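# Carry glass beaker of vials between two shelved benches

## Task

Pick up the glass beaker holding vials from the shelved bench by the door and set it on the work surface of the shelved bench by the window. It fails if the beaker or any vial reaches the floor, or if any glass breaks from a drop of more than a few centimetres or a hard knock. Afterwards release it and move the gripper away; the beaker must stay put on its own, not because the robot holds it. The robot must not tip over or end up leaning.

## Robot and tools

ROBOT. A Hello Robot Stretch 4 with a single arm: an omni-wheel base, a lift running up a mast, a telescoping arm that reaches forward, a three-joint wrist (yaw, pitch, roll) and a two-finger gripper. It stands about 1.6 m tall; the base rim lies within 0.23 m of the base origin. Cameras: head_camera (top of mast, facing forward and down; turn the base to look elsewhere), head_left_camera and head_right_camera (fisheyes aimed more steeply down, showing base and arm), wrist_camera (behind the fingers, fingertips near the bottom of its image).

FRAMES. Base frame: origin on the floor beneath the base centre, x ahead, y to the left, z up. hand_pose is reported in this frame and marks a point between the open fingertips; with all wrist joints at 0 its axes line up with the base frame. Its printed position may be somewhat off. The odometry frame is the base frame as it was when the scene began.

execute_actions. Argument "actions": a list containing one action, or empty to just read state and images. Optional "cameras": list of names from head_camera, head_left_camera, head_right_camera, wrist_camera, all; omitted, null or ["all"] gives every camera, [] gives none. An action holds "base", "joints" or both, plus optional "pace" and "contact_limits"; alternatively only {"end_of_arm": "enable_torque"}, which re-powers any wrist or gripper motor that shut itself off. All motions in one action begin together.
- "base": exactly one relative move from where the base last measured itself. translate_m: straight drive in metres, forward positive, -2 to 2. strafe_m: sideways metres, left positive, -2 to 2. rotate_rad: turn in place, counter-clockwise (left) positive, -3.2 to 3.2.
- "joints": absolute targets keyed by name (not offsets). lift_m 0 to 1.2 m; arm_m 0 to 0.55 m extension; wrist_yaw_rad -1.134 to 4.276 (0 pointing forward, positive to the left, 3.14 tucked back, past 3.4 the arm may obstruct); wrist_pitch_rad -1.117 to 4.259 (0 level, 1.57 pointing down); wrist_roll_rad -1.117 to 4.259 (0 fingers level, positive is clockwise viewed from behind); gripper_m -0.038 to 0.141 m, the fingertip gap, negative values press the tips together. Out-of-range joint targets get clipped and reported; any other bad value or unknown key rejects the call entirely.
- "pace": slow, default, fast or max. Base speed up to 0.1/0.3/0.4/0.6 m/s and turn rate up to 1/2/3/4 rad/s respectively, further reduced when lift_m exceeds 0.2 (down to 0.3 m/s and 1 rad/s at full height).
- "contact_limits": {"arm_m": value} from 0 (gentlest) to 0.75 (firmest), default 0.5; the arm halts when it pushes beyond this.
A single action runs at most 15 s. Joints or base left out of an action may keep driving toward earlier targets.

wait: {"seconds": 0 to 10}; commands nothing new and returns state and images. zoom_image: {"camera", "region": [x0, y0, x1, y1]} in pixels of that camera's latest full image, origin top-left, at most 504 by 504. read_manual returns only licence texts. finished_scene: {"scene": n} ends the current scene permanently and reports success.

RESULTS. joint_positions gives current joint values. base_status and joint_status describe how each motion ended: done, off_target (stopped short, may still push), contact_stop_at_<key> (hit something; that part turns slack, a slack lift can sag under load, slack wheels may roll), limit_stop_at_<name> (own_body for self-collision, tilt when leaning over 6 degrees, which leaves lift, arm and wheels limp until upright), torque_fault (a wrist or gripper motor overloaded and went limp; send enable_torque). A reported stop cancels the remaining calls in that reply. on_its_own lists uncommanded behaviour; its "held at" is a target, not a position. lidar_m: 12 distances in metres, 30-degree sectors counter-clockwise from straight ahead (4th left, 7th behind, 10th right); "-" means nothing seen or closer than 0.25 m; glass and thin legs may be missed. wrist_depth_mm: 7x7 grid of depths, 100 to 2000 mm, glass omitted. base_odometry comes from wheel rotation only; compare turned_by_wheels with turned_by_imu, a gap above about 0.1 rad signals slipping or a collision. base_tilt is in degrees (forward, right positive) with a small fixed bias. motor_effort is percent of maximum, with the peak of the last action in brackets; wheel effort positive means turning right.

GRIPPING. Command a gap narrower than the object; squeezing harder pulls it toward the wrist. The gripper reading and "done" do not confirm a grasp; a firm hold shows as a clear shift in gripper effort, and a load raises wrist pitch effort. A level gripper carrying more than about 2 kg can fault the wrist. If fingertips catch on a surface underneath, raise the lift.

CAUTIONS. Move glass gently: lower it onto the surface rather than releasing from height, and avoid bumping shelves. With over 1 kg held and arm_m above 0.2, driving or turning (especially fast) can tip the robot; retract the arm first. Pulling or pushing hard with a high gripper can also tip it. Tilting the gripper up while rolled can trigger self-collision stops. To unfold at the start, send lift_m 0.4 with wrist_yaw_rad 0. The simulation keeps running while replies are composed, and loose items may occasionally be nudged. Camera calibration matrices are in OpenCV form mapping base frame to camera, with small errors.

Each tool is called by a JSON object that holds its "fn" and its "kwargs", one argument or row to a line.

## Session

{"fn": "execute_actions", "kwargs": {
  "actions": []
}}

Scene clock: 0.00 s.
base_odometry: x=+0.000 y=+0.000 heading=+0.000 (m, m, rad; odometry frame)
turned_by_wheels: +0.000 (rad since the last result)
turned_by_imu: +0.000 (rad since the last result)
base_tilt: forward=+0.7 right=-0.3 (deg)
lidar_m: 1.84 1.87 1.56 1.45 1.48 1.43 1.29 1.32 2.00 1.20 1.22 1.52
base_status: not commanded
joint_positions: lift_m=+0.284 arm_m=-0.001 wrist_yaw_rad=+3.041 wrist_pitch_rad=+0.021 wrist_roll_rad=-0.010 gripper_m=+0.057
joint_status: not commanded
motor_effort: lift_m=+20 arm_m=+0 wrist_yaw_rad=+2 wrist_pitch_rad=-6 wrist_roll_rad=+1 gripper_m=-3 wheel_0=-1 wheel_1=+0 wheel_2=+0 (%)
hand_pose: x=-0.1086 y=+0.1159 z=+0.4557 quat_wxyz=(+0.050, -0.011, -0.004, +0.999) (m; base frame)
wrist_depth_mm: 170 206 - - - - 1983 / 143 144 - - - - 1983 / - 134 1430 1983 - - 1808 / - 139 225 - - - 1808 / 119 141 - - - - 1921 / 1983 - - 1863 208 1618 1464 / 1499 1397 1182 1182 1205 1008 1078
pictures: head_camera, head_left_camera, head_right_camera, wrist_camera
camera_calibration (this result's frames):
wrist_camera: T_world_to_cam=[[0.0528321, 0.992913, -0.106452, -0.0445928], [-0.0410689, -0.10435, -0.993692, 0.530501], [-0.997759, 0.0568707, 0.0352648, 0.0922292], [0, 0, 0, 1]] pos_world=[0.116165, 0.0943894, 0.519155]
Images, in order (width x height): head_camera 420x560, head_left_camera 420x672, head_right_camera 420x672, wrist_camera 616x392.

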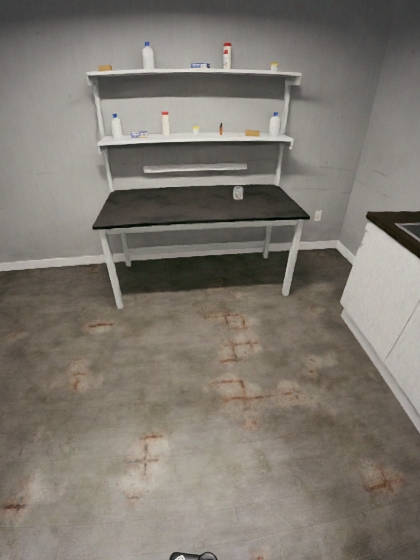

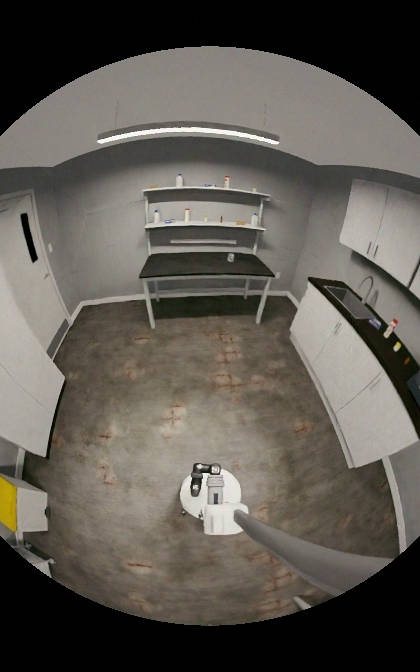

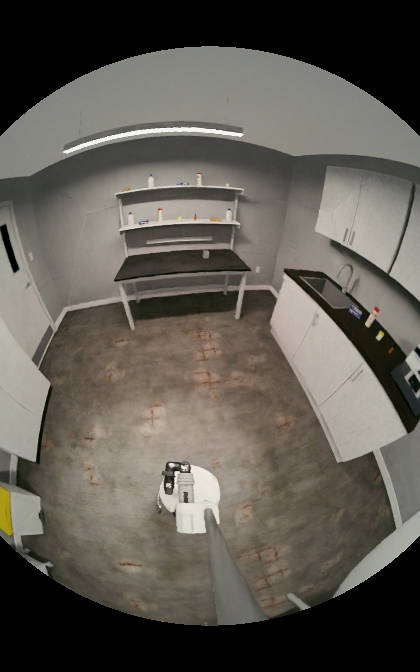

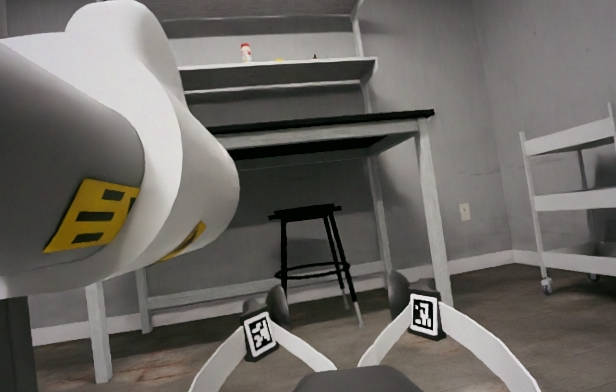

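{"fn": "zoom_image", "kwargs": {
  "camera": "head_camera",
  "region": [140, 130, 320, 250]
}}

Region (140, 130, 320, 250) of head_camera's 420x560 image, scaled by 2.800, with more detail than that image has.

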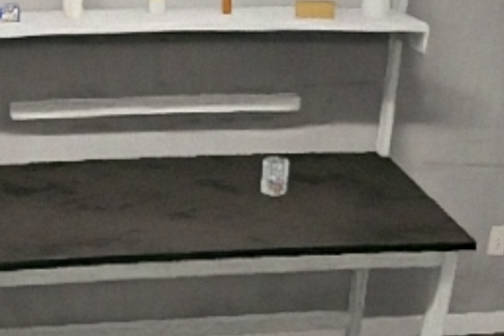

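{"fn": "execute_actions", "kwargs": {
  "actions": [
    {"base": {"translate_m": 1.45}, "joints": {"lift_m": 0.65, "wrist_yaw_rad": 0, "gripper_m": 0.13}, "pace": "fast"}
  ],
  "cameras": ["head_camera", "wrist_camera"]
}}

Scene clock: 28.50 s.
base_odometry: x=+1.450 y=+0.000 heading=+0.000 (m, m, rad; odometry frame)
turned_by_wheels: +0.000 (rad since the last result)
turned_by_imu: -0.005 (rad since the last result)
base_tilt: forward=+0.7 right=-0.3 (deg)
lidar_m: 0.41 0.42 0.52 2.06 1.69 2.07 3.42 1.73 1.12 1.00 0.69 0.46
base_status: done
joint_positions: lift_m=+0.650 arm_m=-0.001 wrist_yaw_rad=+0.000 wrist_pitch_rad=+0.021 wrist_roll_rad=-0.010 gripper_m=+0.130
joint_status: all done
motor_effort: lift_m=+24(29) arm_m=+0(0) wrist_yaw_rad=+1(4) wrist_pitch_rad=-7(5) wrist_roll_rad=+1(0) gripper_m=-2(5) wheel_0=-1(7) wheel_1=-1(5) wheel_2=+0(11) (%)
hand_pose: x=+0.4581 y=-0.0874 z=+0.8217 quat_wxyz=(+1.000, -0.005, +0.011, +0.000) (m; base frame)
wrist_depth_mm: 976 976 1025 1042 768 809 809 / 715 750 831 904 991 991 1118 / 960 1008 1008 1025 1060 1060 1098 / 931 960 1008 1025 1025 1060 1098 / 946 960 976 1008 798 699 603 / 707 609 500 466 410 190 342 / 384 345 264 256 253 242 244
pictures: head_camera, wrist_camera
camera_calibration (this result's frames):
wrist_camera: T_world_to_cam=[[0.0472245, -0.993196, -0.106451, -0.00467888], [0.0303877, 0.107949, -0.993692, 0.882089], [0.998422, 0.0436918, 0.0352788, -0.259278], [0, 0, 0, 1]] pos_world=[0.232285, -0.0885395, 0.885174]
Images, in order (width x height): head_camera 420x560, wrist_camera 616x392.

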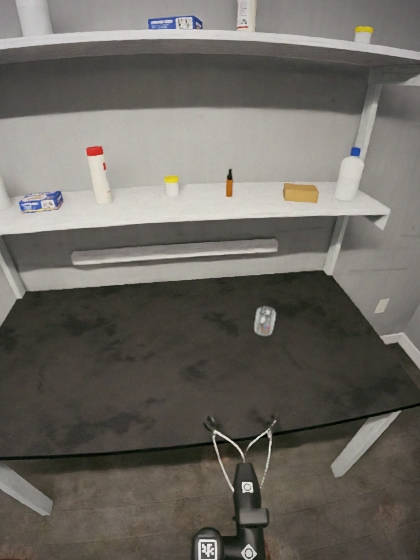

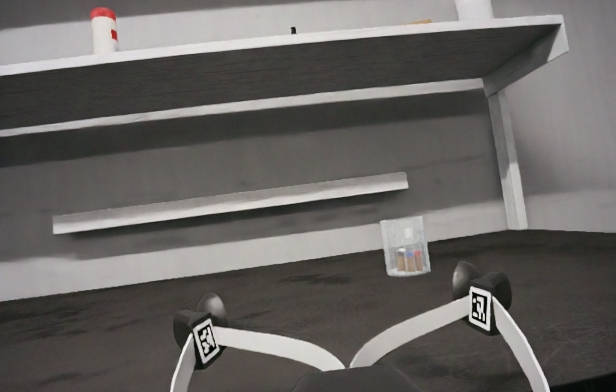

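{"fn": "execute_actions", "kwargs": {
  "actions": [
    {"base": {"strafe_m": -0.115}, "joints": {"arm_m": 0.25, "wrist_pitch_rad": 0.1}}
  ],
  "cameras": ["head_camera", "wrist_camera"]
}}

Scene clock: 36.10 s.
base_odometry: x=+1.450 y=-0.115 heading=+0.000 (m, m, rad; odometry frame)
turned_by_wheels: +0.000 (rad since the last result)
turned_by_imu: +0.001 (rad since the last result)
base_tilt: forward=+0.6 right=-0.4 (deg)
lidar_m: 0.42 0.43 0.54 2.18 1.79 2.41 3.54 1.54 0.98 0.87 0.73 0.49
base_status: done
joint_positions: lift_m=+0.650 arm_m=+0.249 wrist_yaw_rad=+0.000 wrist_pitch_rad=+0.102 wrist_roll_rad=-0.010 gripper_m=+0.130
joint_status: all done
motor_effort: lift_m=+24(24) arm_m=+8(7) wrist_yaw_rad=+2(3) wrist_pitch_rad=-4(4) wrist_roll_rad=+1(0) gripper_m=+1(1) wheel_0=+0(9) wheel_1=+0(9) wheel_2=-1(1) (%)
hand_pose: x=+0.7065 y=-0.0874 z=+0.7985 quat_wxyz=(+0.999, -0.005, +0.051, +0.000) (m; base frame)
wrist_depth_mm: 621 654 699 768 788 798 831 / 723 741 750 759 788 809 831 / 723 741 759 768 809 820 831 / 715 732 759 768 798 809 842 / 732 741 750 597 512 442 402 / 455 410 351 332 303 190 256 / 287 263 211 206 204 196 194
pictures: head_camera, wrist_camera
camera_calibration (this result's frames):
wrist_camera: T_world_to_cam=[[0.0382659, -0.993206, -0.1099, -0.00986733], [-0.049986, 0.10794, -0.9929, 0.907558], [0.998017, 0.0434877, -0.045516, -0.441736], [0, 0, 0, 1]] pos_world=[0.486602, -0.0885522, 0.879924]
Images, in order (width x height): head_camera 420x560, wrist_camera 616x392.

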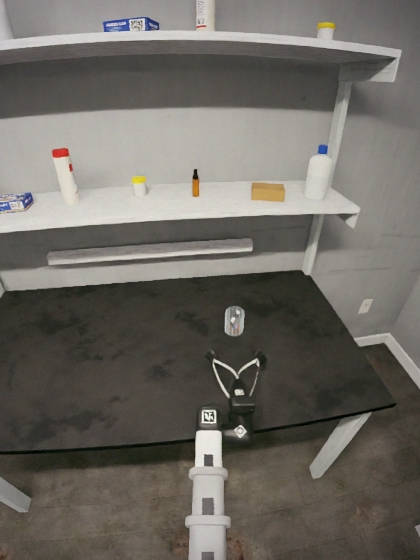

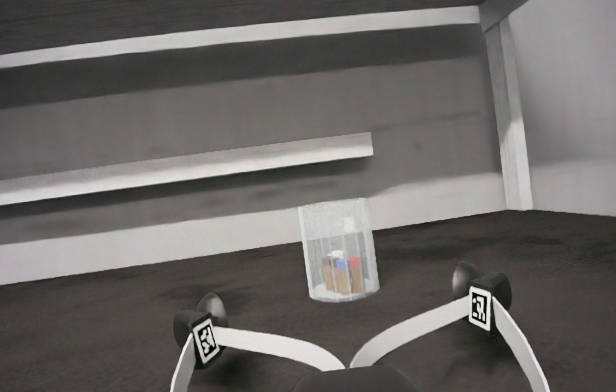

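{"fn": "execute_actions", "kwargs": {
  "actions": [
    {"joints": {"arm_m": 0.43}, "contact_limits": {"arm_m": 0.1}}
  ],
  "cameras": ["head_camera", "wrist_camera"]
}}

Scene clock: 40.60 s.
base_odometry: x=+1.450 y=-0.115 heading=+0.000 (m, m, rad; odometry frame)
turned_by_wheels: +0.000 (rad since the last result)
turned_by_imu: +0.001 (rad since the last result)
base_tilt: forward=+0.7 right=-0.3 (deg)
lidar_m: 0.42 0.42 0.54 2.20 1.80 2.40 3.53 1.53 0.97 0.89 0.71 0.47
base_status: not commanded
joint_positions: lift_m=+0.650 arm_m=+0.429 wrist_yaw_rad=+0.000 wrist_pitch_rad=+0.102 wrist_roll_rad=-0.010 gripper_m=+0.130
joint_status: all done
motor_effort: lift_m=+25(24) arm_m=+8(8) wrist_yaw_rad=+3(3) wrist_pitch_rad=-5(4) wrist_roll_rad=+1(2) gripper_m=+0(2) wheel_0=+0(0) wheel_1=+0(0) wheel_2=-1(1) (%)
contact_limits: arm_m 0.1
hand_pose: x=+0.8865 y=-0.0874 z=+0.7985 quat_wxyz=(+0.999, -0.005, +0.051, +0.000) (m; base frame)
wrist_depth_mm: 549 559 574 585 609 621 564 / 549 559 574 597 609 627 574 / 549 559 500 517 615 634 569 / 549 569 585 591 609 634 585 / 554 569 580 591 492 442 397 / 452 404 349 330 303 189 255 / 287 262 212 174 186 195 193
pictures: head_camera, wrist_camera
camera_calibration (this result's frames):
wrist_camera: T_world_to_cam=[[0.0382887, -0.993205, -0.109899, -0.0167686], [-0.0499753, 0.107939, -0.992901, 0.916549], [0.998016, 0.0435092, -0.0455028, -0.621372], [0, 0, 0, 1]] pos_world=[0.666586, -0.0885508, 0.879925]
Images, in order (width x height): head_camera 420x560, wrist_camera 616x392.

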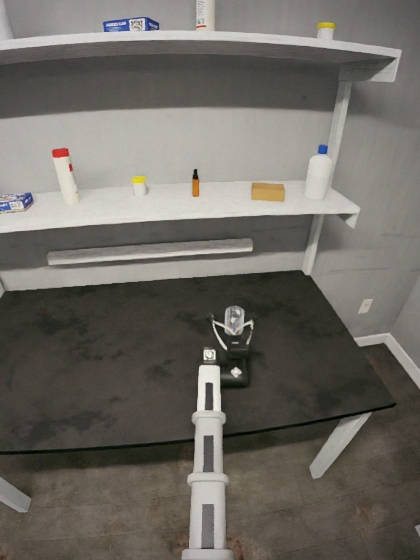

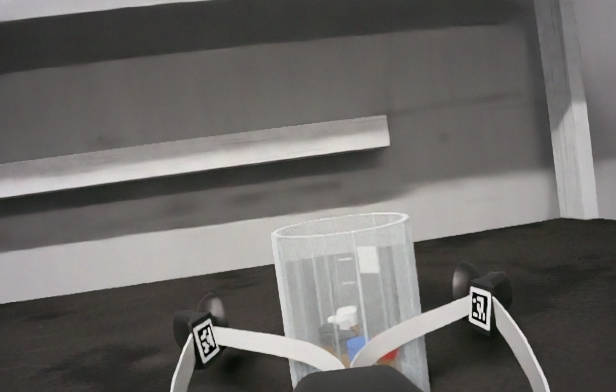

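{"fn": "execute_actions", "kwargs": {
  "actions": [
    {"joints": {"gripper_m": 0.01}}
  ],
  "cameras": ["wrist_camera"]
}}

Scene clock: 44.13 s.
base_odometry: x=+1.450 y=-0.115 heading=+0.000 (m, m, rad; odometry frame)
turned_by_wheels: +0.000 (rad since the last result)
turned_by_imu: +0.001 (rad since the last result)
base_tilt: forward=+0.7 right=-0.3 (deg)
lidar_m: 0.42 0.44 0.56 2.19 1.80 2.41 3.52 1.51 0.98 0.89 0.72 0.47
base_status: not commanded
joint_positions: lift_m=+0.650 arm_m=+0.429 wrist_yaw_rad=+0.000 wrist_pitch_rad=+0.103 wrist_roll_rad=-0.010 gripper_m=+0.010
joint_status: all done
motor_effort: lift_m=+24(24) arm_m=+8(8) wrist_yaw_rad=+0(2) wrist_pitch_rad=-7(8) wrist_roll_rad=+1(0) gripper_m=-21(17) wheel_0=+0(0) wheel_1=+0(1) wheel_2=-1(1) (%)
hand_pose: x=+0.8865 y=-0.0874 z=+0.7983 quat_wxyz=(+0.999, -0.005, +0.051, +0.000) (m; base frame)
wrist_depth_mm: 554 564 574 585 603 627 569 / 549 564 580 591 603 627 574 / 554 559 504 517 615 627 574 / 554 564 585 591 615 634 585 / 554 569 580 591 496 442 397 / 449 402 364 301 213 175 254 / 286 260 179 174 195 190 -
pictures: wrist_camera
camera_calibration (this result's frames):
wrist_camera: T_world_to_cam=[[0.0382211, -0.993205, -0.109923, -0.0167087], [-0.0505889, 0.107939, -0.99287, 0.916891], [0.997988, 0.0435094, -0.0461196, -0.620845], [0, 0, 0, 1]] pos_world=[0.666619, -0.0885507, 0.879884]
Images, in order (width x height): wrist_camera 616x392.

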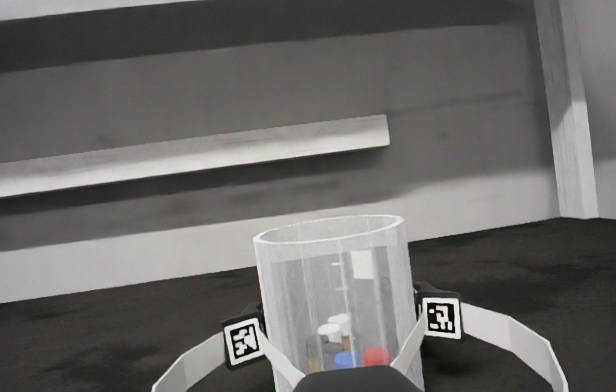

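{"fn": "execute_actions", "kwargs": {
  "actions": [
    {"joints": {"lift_m": 0.70}, "pace": "slow"}
  ],
  "cameras": []
}}

{"fn": "execute_actions", "kwargs": {
  "actions": [
    {"joints": {"arm_m": 0.0}, "base": {"translate_m": -0.5}}
  ],
  "cameras": []
}}

{"fn": "execute_actions", "kwargs": {
  "actions": [
    {"base": {"rotate_rad": 3.14}}
  ],
  "cameras": ["head_camera", "head_left_camera", "wrist_camera"]
}}

Scene clock: 50.93 s.
base_odometry: x=+1.450 y=-0.115 heading=+0.000 (m, m, rad; odometry frame)
turned_by_wheels: +0.000 (rad since the last result)
turned_by_imu: +0.001 (rad since the last result)
base_tilt: forward=+0.7 right=-0.3 (deg)
lidar_m: 0.41 0.43 0.55 2.19 1.80 2.41 3.53 1.55 0.98 0.88 0.73 0.46
base_status: not commanded
joint_positions: lift_m=+0.700 arm_m=+0.429 wrist_yaw_rad=+0.000 wrist_pitch_rad=+0.103 wrist_roll_rad=-0.010 gripper_m=+0.010
joint_status: all done
motor_effort: lift_m=+25(26) arm_m=+8(8) wrist_yaw_rad=+1(1) wrist_pitch_rad=-9(10) wrist_roll_rad=+0(0) gripper_m=-20(20) wheel_0=+0(1) wheel_1=+0(0) wheel_2=-1(1) (%)
hand_pose: x=+0.8865 y=-0.0874 z=+0.8480 quat_wxyz=(+0.999, -0.005, +0.052, +0.000) (m; base frame)
wrist_depth_mm: 544 559 569 585 603 621 569 / 554 564 580 585 609 621 569 / 559 564 585 597 615 621 569 / 484 496 504 591 609 627 580 / 554 564 585 597 621 627 544 / 564 569 521 436 213 175 370 / 413 375 179 176 282 273 264
pictures: none
No camera images: the call's "cameras" was empty. Leave "cameras" out to get every camera's image.

Scene clock: 54.10 s.
base_odometry: x=+0.950 y=-0.115 heading=+0.000 (m, m, rad; odometry frame)
turned_by_wheels: +0.000 (rad since the last result)
turned_by_imu: +0.003 (rad since the last result)
base_tilt: forward=+0.7 right=-0.2 (deg)
lidar_m: 0.91 0.93 1.17 1.67 1.68 2.15 2.26 2.27 1.07 0.95 0.96 1.00
base_status: done
joint_positions: lift_m=+0.700 arm_m=+0.001 wrist_yaw_rad=+0.000 wrist_pitch_rad=+0.103 wrist_roll_rad=-0.010 gripper_m=+0.010
joint_status: all done
motor_effort: lift_m=+25(26) arm_m=-8(8) wrist_yaw_rad=+3(1) wrist_pitch_rad=-10(10) wrist_roll_rad=+0(0) gripper_m=-21(21) wheel_0=+0(5) wheel_1=-2(6) wheel_2=+0(8) (%)
hand_pose: x=+0.4592 y=-0.0875 z=+0.8480 quat_wxyz=(+0.999, -0.005, +0.052, +0.000) (m; base frame)
wrist_depth_mm: 1366 1464 1464 1537 1576 1576 1618 / 1430 1430 1464 1499 1336 1618 1618 / 1308 1430 1499 1537 1576 1618 1661 / 1430 1464 1499 1499 1537 1618 1661 / 1430 1336 1060 878 788 788 1708 / 715 732 732 750 213 175 1708 / 1464 1464 179 176 1464 1537 1537
pictures: none
No camera images: the call's "cameras" was empty. Leave "cameras" out to get every camera's image.

Scene clock: 56.97 s.
base_odometry: x=+0.950 y=-0.115 heading=+3.140 (m, m, rad; odometry frame)
turned_by_wheels: +3.140 (rad since the last result)
turned_by_imu: +3.208 (rad since the last result)
base_tilt: forward=+0.6 right=-0.3 (deg)
lidar_m: 2.22 2.64 1.05 0.96 0.98 1.01 0.93 0.93 1.20 1.68 1.67 2.16
base_status: done
joint_positions: lift_m=+0.700 arm_m=+0.001 wrist_yaw_rad=+0.000 wrist_pitch_rad=+0.103 wrist_roll_rad=-0.010 gripper_m=+0.010
joint_status: not commanded
motor_effort: lift_m=+24(25) arm_m=-8(7) wrist_yaw_rad=+1(1) wrist_pitch_rad=-10(9) wrist_roll_rad=+1(0) gripper_m=-21(22) wheel_0=+1(7) wheel_1=-1(7) wheel_2=+1(7) (%)
hand_pose: x=+0.4592 y=-0.0873 z=+0.8480 quat_wxyz=(+0.999, -0.005, +0.052, +0.000) (m; base frame)
wrist_depth_mm: - - - - - - - / - - - - - - - / - - - - - - - / - - - - - - - / - - - - - - - / - - - - 213 175 1983 / - - 179 176 1618 1576 1537
pictures: head_camera, head_left_camera, wrist_camera
camera_calibration (this result's frames):
wrist_camera: T_world_to_cam=[[0.0383289, -0.993197, -0.109953, 0.00512075], [-0.0513946, 0.107929, -0.992829, 0.944983], [0.997943, 0.0437051, -0.0469082, -0.191452], [0, 0, 0, 1]] pos_world=[0.239429, -0.0885376, 0.929789]
Images, in order (width x height): head_camera 420x560, head_left_camera 420x672, wrist_camera 616x392.

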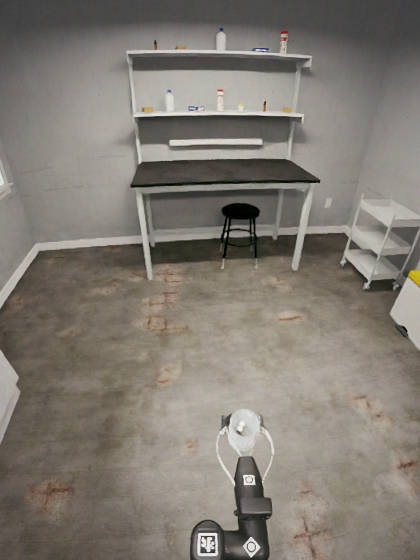

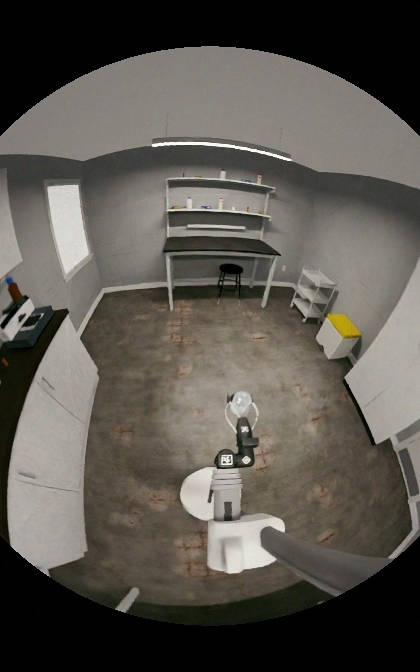

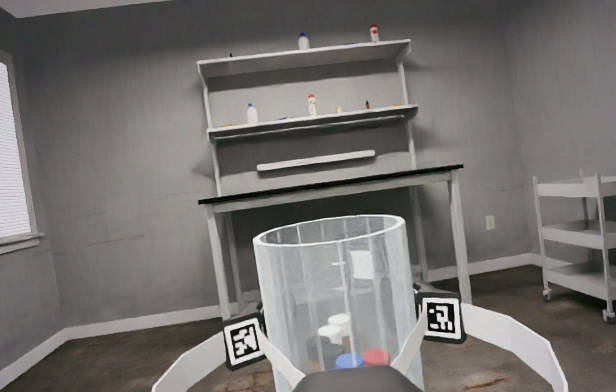

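{"fn": "execute_actions", "kwargs": {
  "actions": [
    {"base": {"translate_m": 1.7}, "joints": {"lift_m": 0.88}, "pace": "fast"}
  ],
  "cameras": ["head_camera", "wrist_camera"]
}}

Scene clock: 67.60 s.
base_odometry: x=-0.750 y=-0.112 heading=+3.140 (m, m, rad; odometry frame)
turned_by_wheels: +0.000 (rad since the last result)
turned_by_imu: -0.006 (rad since the last result)
base_tilt: forward=+0.6 right=-0.3 (deg)
lidar_m: 0.54 0.54 0.69 1.82 1.33 1.53 2.79 2.66 1.75 1.44 0.93 0.60
base_status: done
joint_positions: lift_m=+0.880 arm_m=+0.001 wrist_yaw_rad=+0.000 wrist_pitch_rad=+0.103 wrist_roll_rad=-0.010 gripper_m=+0.010
joint_status: all done
motor_effort: lift_m=+24(27) arm_m=-7(8) wrist_yaw_rad=+1(1) wrist_pitch_rad=-11(10) wrist_roll_rad=+0(1) gripper_m=-20(21) wheel_0=+1(7) wheel_1=+1(8) wheel_2=+0(13) (%)
hand_pose: x=+0.4592 y=-0.0874 z=+1.0280 quat_wxyz=(+0.999, -0.005, +0.052, +0.000) (m; base frame)
wrist_depth_mm: 1060 1078 1098 1138 1160 1182 1229 / 991 891 917 931 1042 1182 1229 / 1025 1078 1118 1138 1160 1182 1229 / 1060 1078 1098 1138 1160 1205 1255 / 1078 1078 1098 1008 842 750 676 / 778 699 621 517 213 175 433 / 492 445 180 176 347 353 364
pictures: head_camera, wrist_camera
camera_calibration (this result's frames):
wrist_camera: T_world_to_cam=[[0.0381805, -0.993204, -0.109949, 0.0249346], [-0.0512715, 0.107937, -0.992835, 1.12367], [0.997955, 0.0435442, -0.046802, -0.183087], [0, 0, 0, 1]] pos_world=[0.239373, -0.0885484, 1.10979]
Images, in order (width x height): head_camera 420x560, wrist_camera 616x392.

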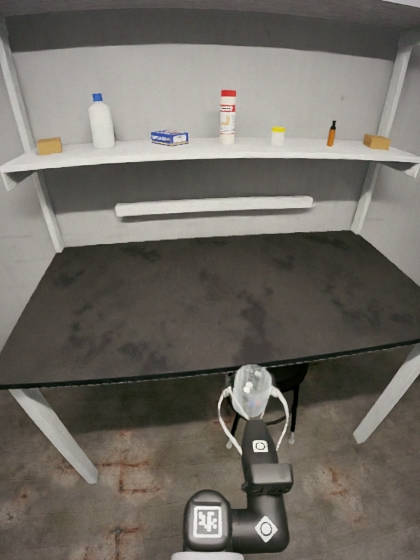

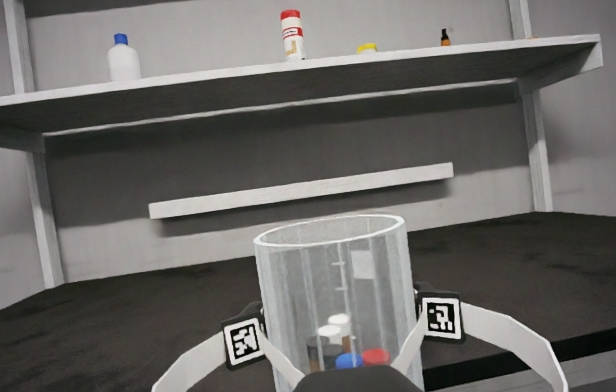

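{"fn": "execute_actions", "kwargs": {
  "actions": [
    {"joints": {"arm_m": 0.4}}
  ],
  "cameras": []
}}

{"fn": "execute_actions", "kwargs": {
  "actions": [
    {"joints": {"lift_m": 0.805}, "pace": "slow"}
  ],
  "cameras": ["wrist_camera"]
}}

Scene clock: 75.93 s.
base_odometry: x=-0.750 y=-0.112 heading=+3.140 (m, m, rad; odometry frame)
turned_by_wheels: +0.000 (rad since the last result)
turned_by_imu: +0.001 (rad since the last result)
base_tilt: forward=+0.7 right=-0.2 (deg)
lidar_m: 0.53 0.55 0.69 1.82 1.33 1.52 2.79 2.67 1.73 1.44 0.92 0.60
base_status: not commanded
joint_positions: lift_m=+0.880 arm_m=+0.399 wrist_yaw_rad=+0.000 wrist_pitch_rad=+0.103 wrist_roll_rad=-0.010 gripper_m=+0.010
joint_status: all done
motor_effort: lift_m=+24(25) arm_m=+8(8) wrist_yaw_rad=+1(3) wrist_pitch_rad=-9(10) wrist_roll_rad=+1(0) gripper_m=-20(21) wheel_0=+0(0) wheel_1=+1(1) wheel_2=+0(0) (%)
hand_pose: x=+0.8565 y=-0.0874 z=+1.0281 quat_wxyz=(+0.999, -0.005, +0.052, +0.000) (m; base frame)
wrist_depth_mm: 477 500 539 585 640 699 778 / 683 691 715 741 750 768 788 / 683 691 723 741 750 768 788 / 676 699 715 732 750 778 798 / 683 699 723 741 750 768 668 / 699 699 609 508 212 175 424 / 484 439 179 176 329 322 310
pictures: none
No camera images: the call's "cameras" was empty. Leave "cameras" out to get every camera's image.

Scene clock: 77.43 s.
base_odometry: x=-0.750 y=-0.112 heading=+3.140 (m, m, rad; odometry frame)
turned_by_wheels: +0.000 (rad since the last result)
turned_by_imu: +0.000 (rad since the last result)
base_tilt: forward=+0.6 right=-0.3 (deg)
lidar_m: 0.54 0.55 0.68 1.82 1.32 1.52 2.79 2.67 1.72 1.44 0.93 0.62
base_status: not commanded
joint_positions: lift_m=+0.805 arm_m=+0.399 wrist_yaw_rad=+0.000 wrist_pitch_rad=+0.103 wrist_roll_rad=-0.010 gripper_m=+0.010
joint_status: all done
motor_effort: lift_m=+14(24) arm_m=+8(7) wrist_yaw_rad=+0(1) wrist_pitch_rad=-9(12) wrist_roll_rad=+0(2) gripper_m=-20(21) wheel_0=+1(1) wheel_1=+1(1) wheel_2=+0(0) (%)
hand_pose: x=+0.8565 y=-0.0874 z=+0.9539 quat_wxyz=(+0.999, -0.005, +0.052, +0.000) (m; base frame)
wrist_depth_mm: 621 661 699 741 750 778 788 / 683 707 715 741 759 778 778 / 683 707 715 732 741 768 798 / 683 707 723 741 759 788 798 / 691 707 723 615 500 452 404 / 462 415 375 310 213 175 263 / 296 270 180 176 201 196 -
pictures: wrist_camera
camera_calibration (this result's frames):
wrist_camera: T_world_to_cam=[[0.0382003, -0.993203, -0.109947, 0.00159417], [-0.0512278, 0.107936, -0.992837, 1.07036], [0.997956, 0.043559, -0.0467564, -0.583111], [0, 0, 0, 1]] pos_world=[0.63669, -0.0885474, 1.0356]
Images, in order (width x height): wrist_camera 616x392.

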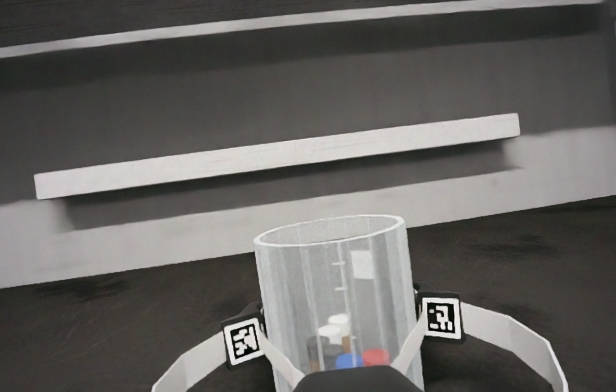

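{"fn": "execute_actions", "kwargs": {
  "actions": [
    {"joints": {"lift_m": 0.798}, "pace": "slow"}
  ],
  "cameras": []
}}

Scene clock: 79.90 s.
base_odometry: x=-0.750 y=-0.112 heading=+3.140 (m, m, rad; odometry frame)
turned_by_wheels: +0.000 (rad since the last result)
turned_by_imu: +0.001 (rad since the last result)
base_tilt: forward=+0.6 right=-0.2 (deg)
lidar_m: 0.54 0.54 0.69 1.82 1.32 1.54 2.78 2.66 1.72 1.45 0.92 0.63
base_status: not commanded
joint_positions: lift_m=+0.799 arm_m=+0.399 wrist_yaw_rad=+0.000 wrist_pitch_rad=+0.101 wrist_roll_rad=-0.010 gripper_m=+0.010
joint_status: all done
motor_effort: lift_m=+14(18) arm_m=+8(8) wrist_yaw_rad=+2(1) wrist_pitch_rad=-2(10) wrist_roll_rad=+0(0) gripper_m=-20(22) wheel_0=+0(0) wheel_1=+1(1) wheel_2=+0(0) (%)
hand_pose: x=+0.8566 y=-0.0874 z=+0.9478 quat_wxyz=(+0.999, -0.005, +0.050, +0.000) (m; base frame)
wrist_depth_mm: 627 668 715 732 741 768 788 / 691 691 707 723 750 778 788 / 691 707 715 732 750 778 798 / 683 707 723 741 759 778 788 / 691 707 723 609 500 442 394 / 452 404 362 300 213 175 252 / 285 259 179 171 187 189 -
pictures: none
No camera images: the call's "cameras" was empty. Leave "cameras" out to get every camera's image.

The wrist load has dropped (pitch effort went from -9 to -2), which means the table is now carrying the beaker. I'll open the gripper and withdraw.

{"fn": "execute_actions", "kwargs": {
  "actions": [
    {"joints": {"gripper_m": 0.13}}
  ],
  "cameras": []
}}

{"fn": "execute_actions", "kwargs": {
  "actions": [
    {"joints": {"arm_m": 0.0, "lift_m": 0.81}}
  ],
  "cameras": ["head_camera", "wrist_camera"]
}}

Scene clock: 84.80 s.
base_odometry: x=-0.750 y=-0.112 heading=+3.140 (m, m, rad; odometry frame)
turned_by_wheels: +0.000 (rad since the last result)
turned_by_imu: +0.001 (rad since the last result)
base_tilt: forward=+0.6 right=-0.3 (deg)
lidar_m: 0.54 0.54 0.69 1.82 1.32 1.50 2.79 2.66 1.70 1.45 0.92 0.62
base_status: not commanded
joint_positions: lift_m=+0.798 arm_m=+0.399 wrist_yaw_rad=+0.000 wrist_pitch_rad=+0.102 wrist_roll_rad=-0.010 gripper_m=+0.130
joint_status: all done
motor_effort: lift_m=+14(14) arm_m=+8(8) wrist_yaw_rad=+2(1) wrist_pitch_rad=-4(6) wrist_roll_rad=-1(0) gripper_m=-1(18) wheel_0=+0(0) wheel_1=+1(1) wheel_2=+0(0) (%)
hand_pose: x=+0.8566 y=-0.0874 z=+0.9474 quat_wxyz=(+0.999, -0.005, +0.051, +0.000) (m; base frame)
wrist_depth_mm: 627 691 715 723 750 768 788 / 691 707 723 732 750 768 788 / 683 707 715 741 741 778 788 / 676 707 741 741 759 778 788 / 691 707 715 585 492 430 392 / 442 399 342 324 293 190 249 / 279 255 206 169 191 189 187
pictures: none
No camera images: the call's "cameras" was empty. Leave "cameras" out to get every camera's image.

Scene clock: 87.10 s.
base_odometry: x=-0.750 y=-0.112 heading=+3.140 (m, m, rad; odometry frame)
turned_by_wheels: +0.000 (rad since the last result)
turned_by_imu: +0.001 (rad since the last result)
base_tilt: forward=+0.7 right=-0.3 (deg)
lidar_m: 0.55 0.55 0.69 1.81 1.32 1.53 2.81 2.64 1.71 1.45 0.91 0.60
base_status: not commanded
joint_positions: lift_m=+0.810 arm_m=+0.001 wrist_yaw_rad=+0.000 wrist_pitch_rad=+0.102 wrist_roll_rad=-0.010 gripper_m=+0.130
joint_status: all done
motor_effort: lift_m=+25(27) arm_m=-8(8) wrist_yaw_rad=+2(1) wrist_pitch_rad=-7(6) wrist_roll_rad=+2(1) gripper_m=+0(1) wheel_0=+1(1) wheel_1=+2(1) wheel_2=+0(0) (%)
hand_pose: x=+0.4593 y=-0.0874 z=+0.9584 quat_wxyz=(+0.999, -0.005, +0.051, +0.000) (m; base frame)
wrist_depth_mm: 1042 1078 1078 931 946 946 917 / 842 931 1042 1118 1160 1182 1229 / 1042 1098 1098 1138 1160 1205 1229 / 1078 1078 1118 1118 1182 1182 976 / 1042 1025 798 609 559 484 430 / 496 445 379 364 343 189 399 / 317 324 329 334 387 1182 1255
pictures: head_camera, wrist_camera
camera_calibration (this result's frames):
wrist_camera: T_world_to_cam=[[0.0381483, -0.99321, -0.109907, 0.0172016], [-0.050158, 0.107945, -0.992891, 1.05405], [0.998012, 0.0433898, -0.0456995, -0.187517], [0, 0, 0, 1]] pos_world=[0.239357, -0.0885588, 1.03988]
Images, in order (width x height): head_camera 420x560, wrist_camera 616x392.

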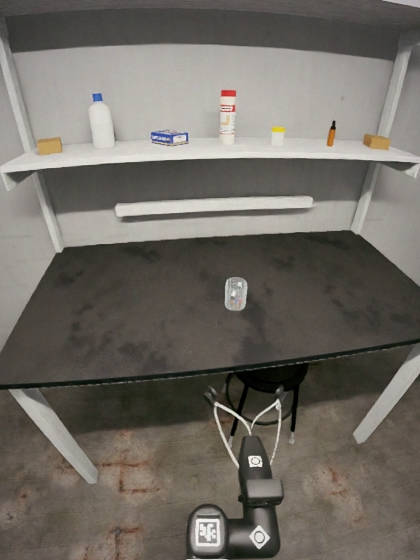

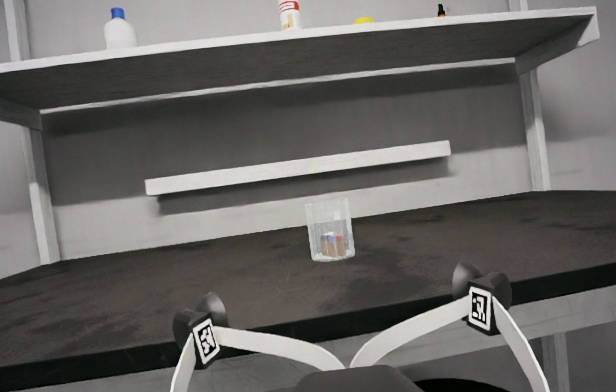

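The beaker is upright on the work surface and the gripper is clear of it.

{"fn": "finished_scene", "kwargs": {
  "scene": 2
}}

The scene is finished: the task was done.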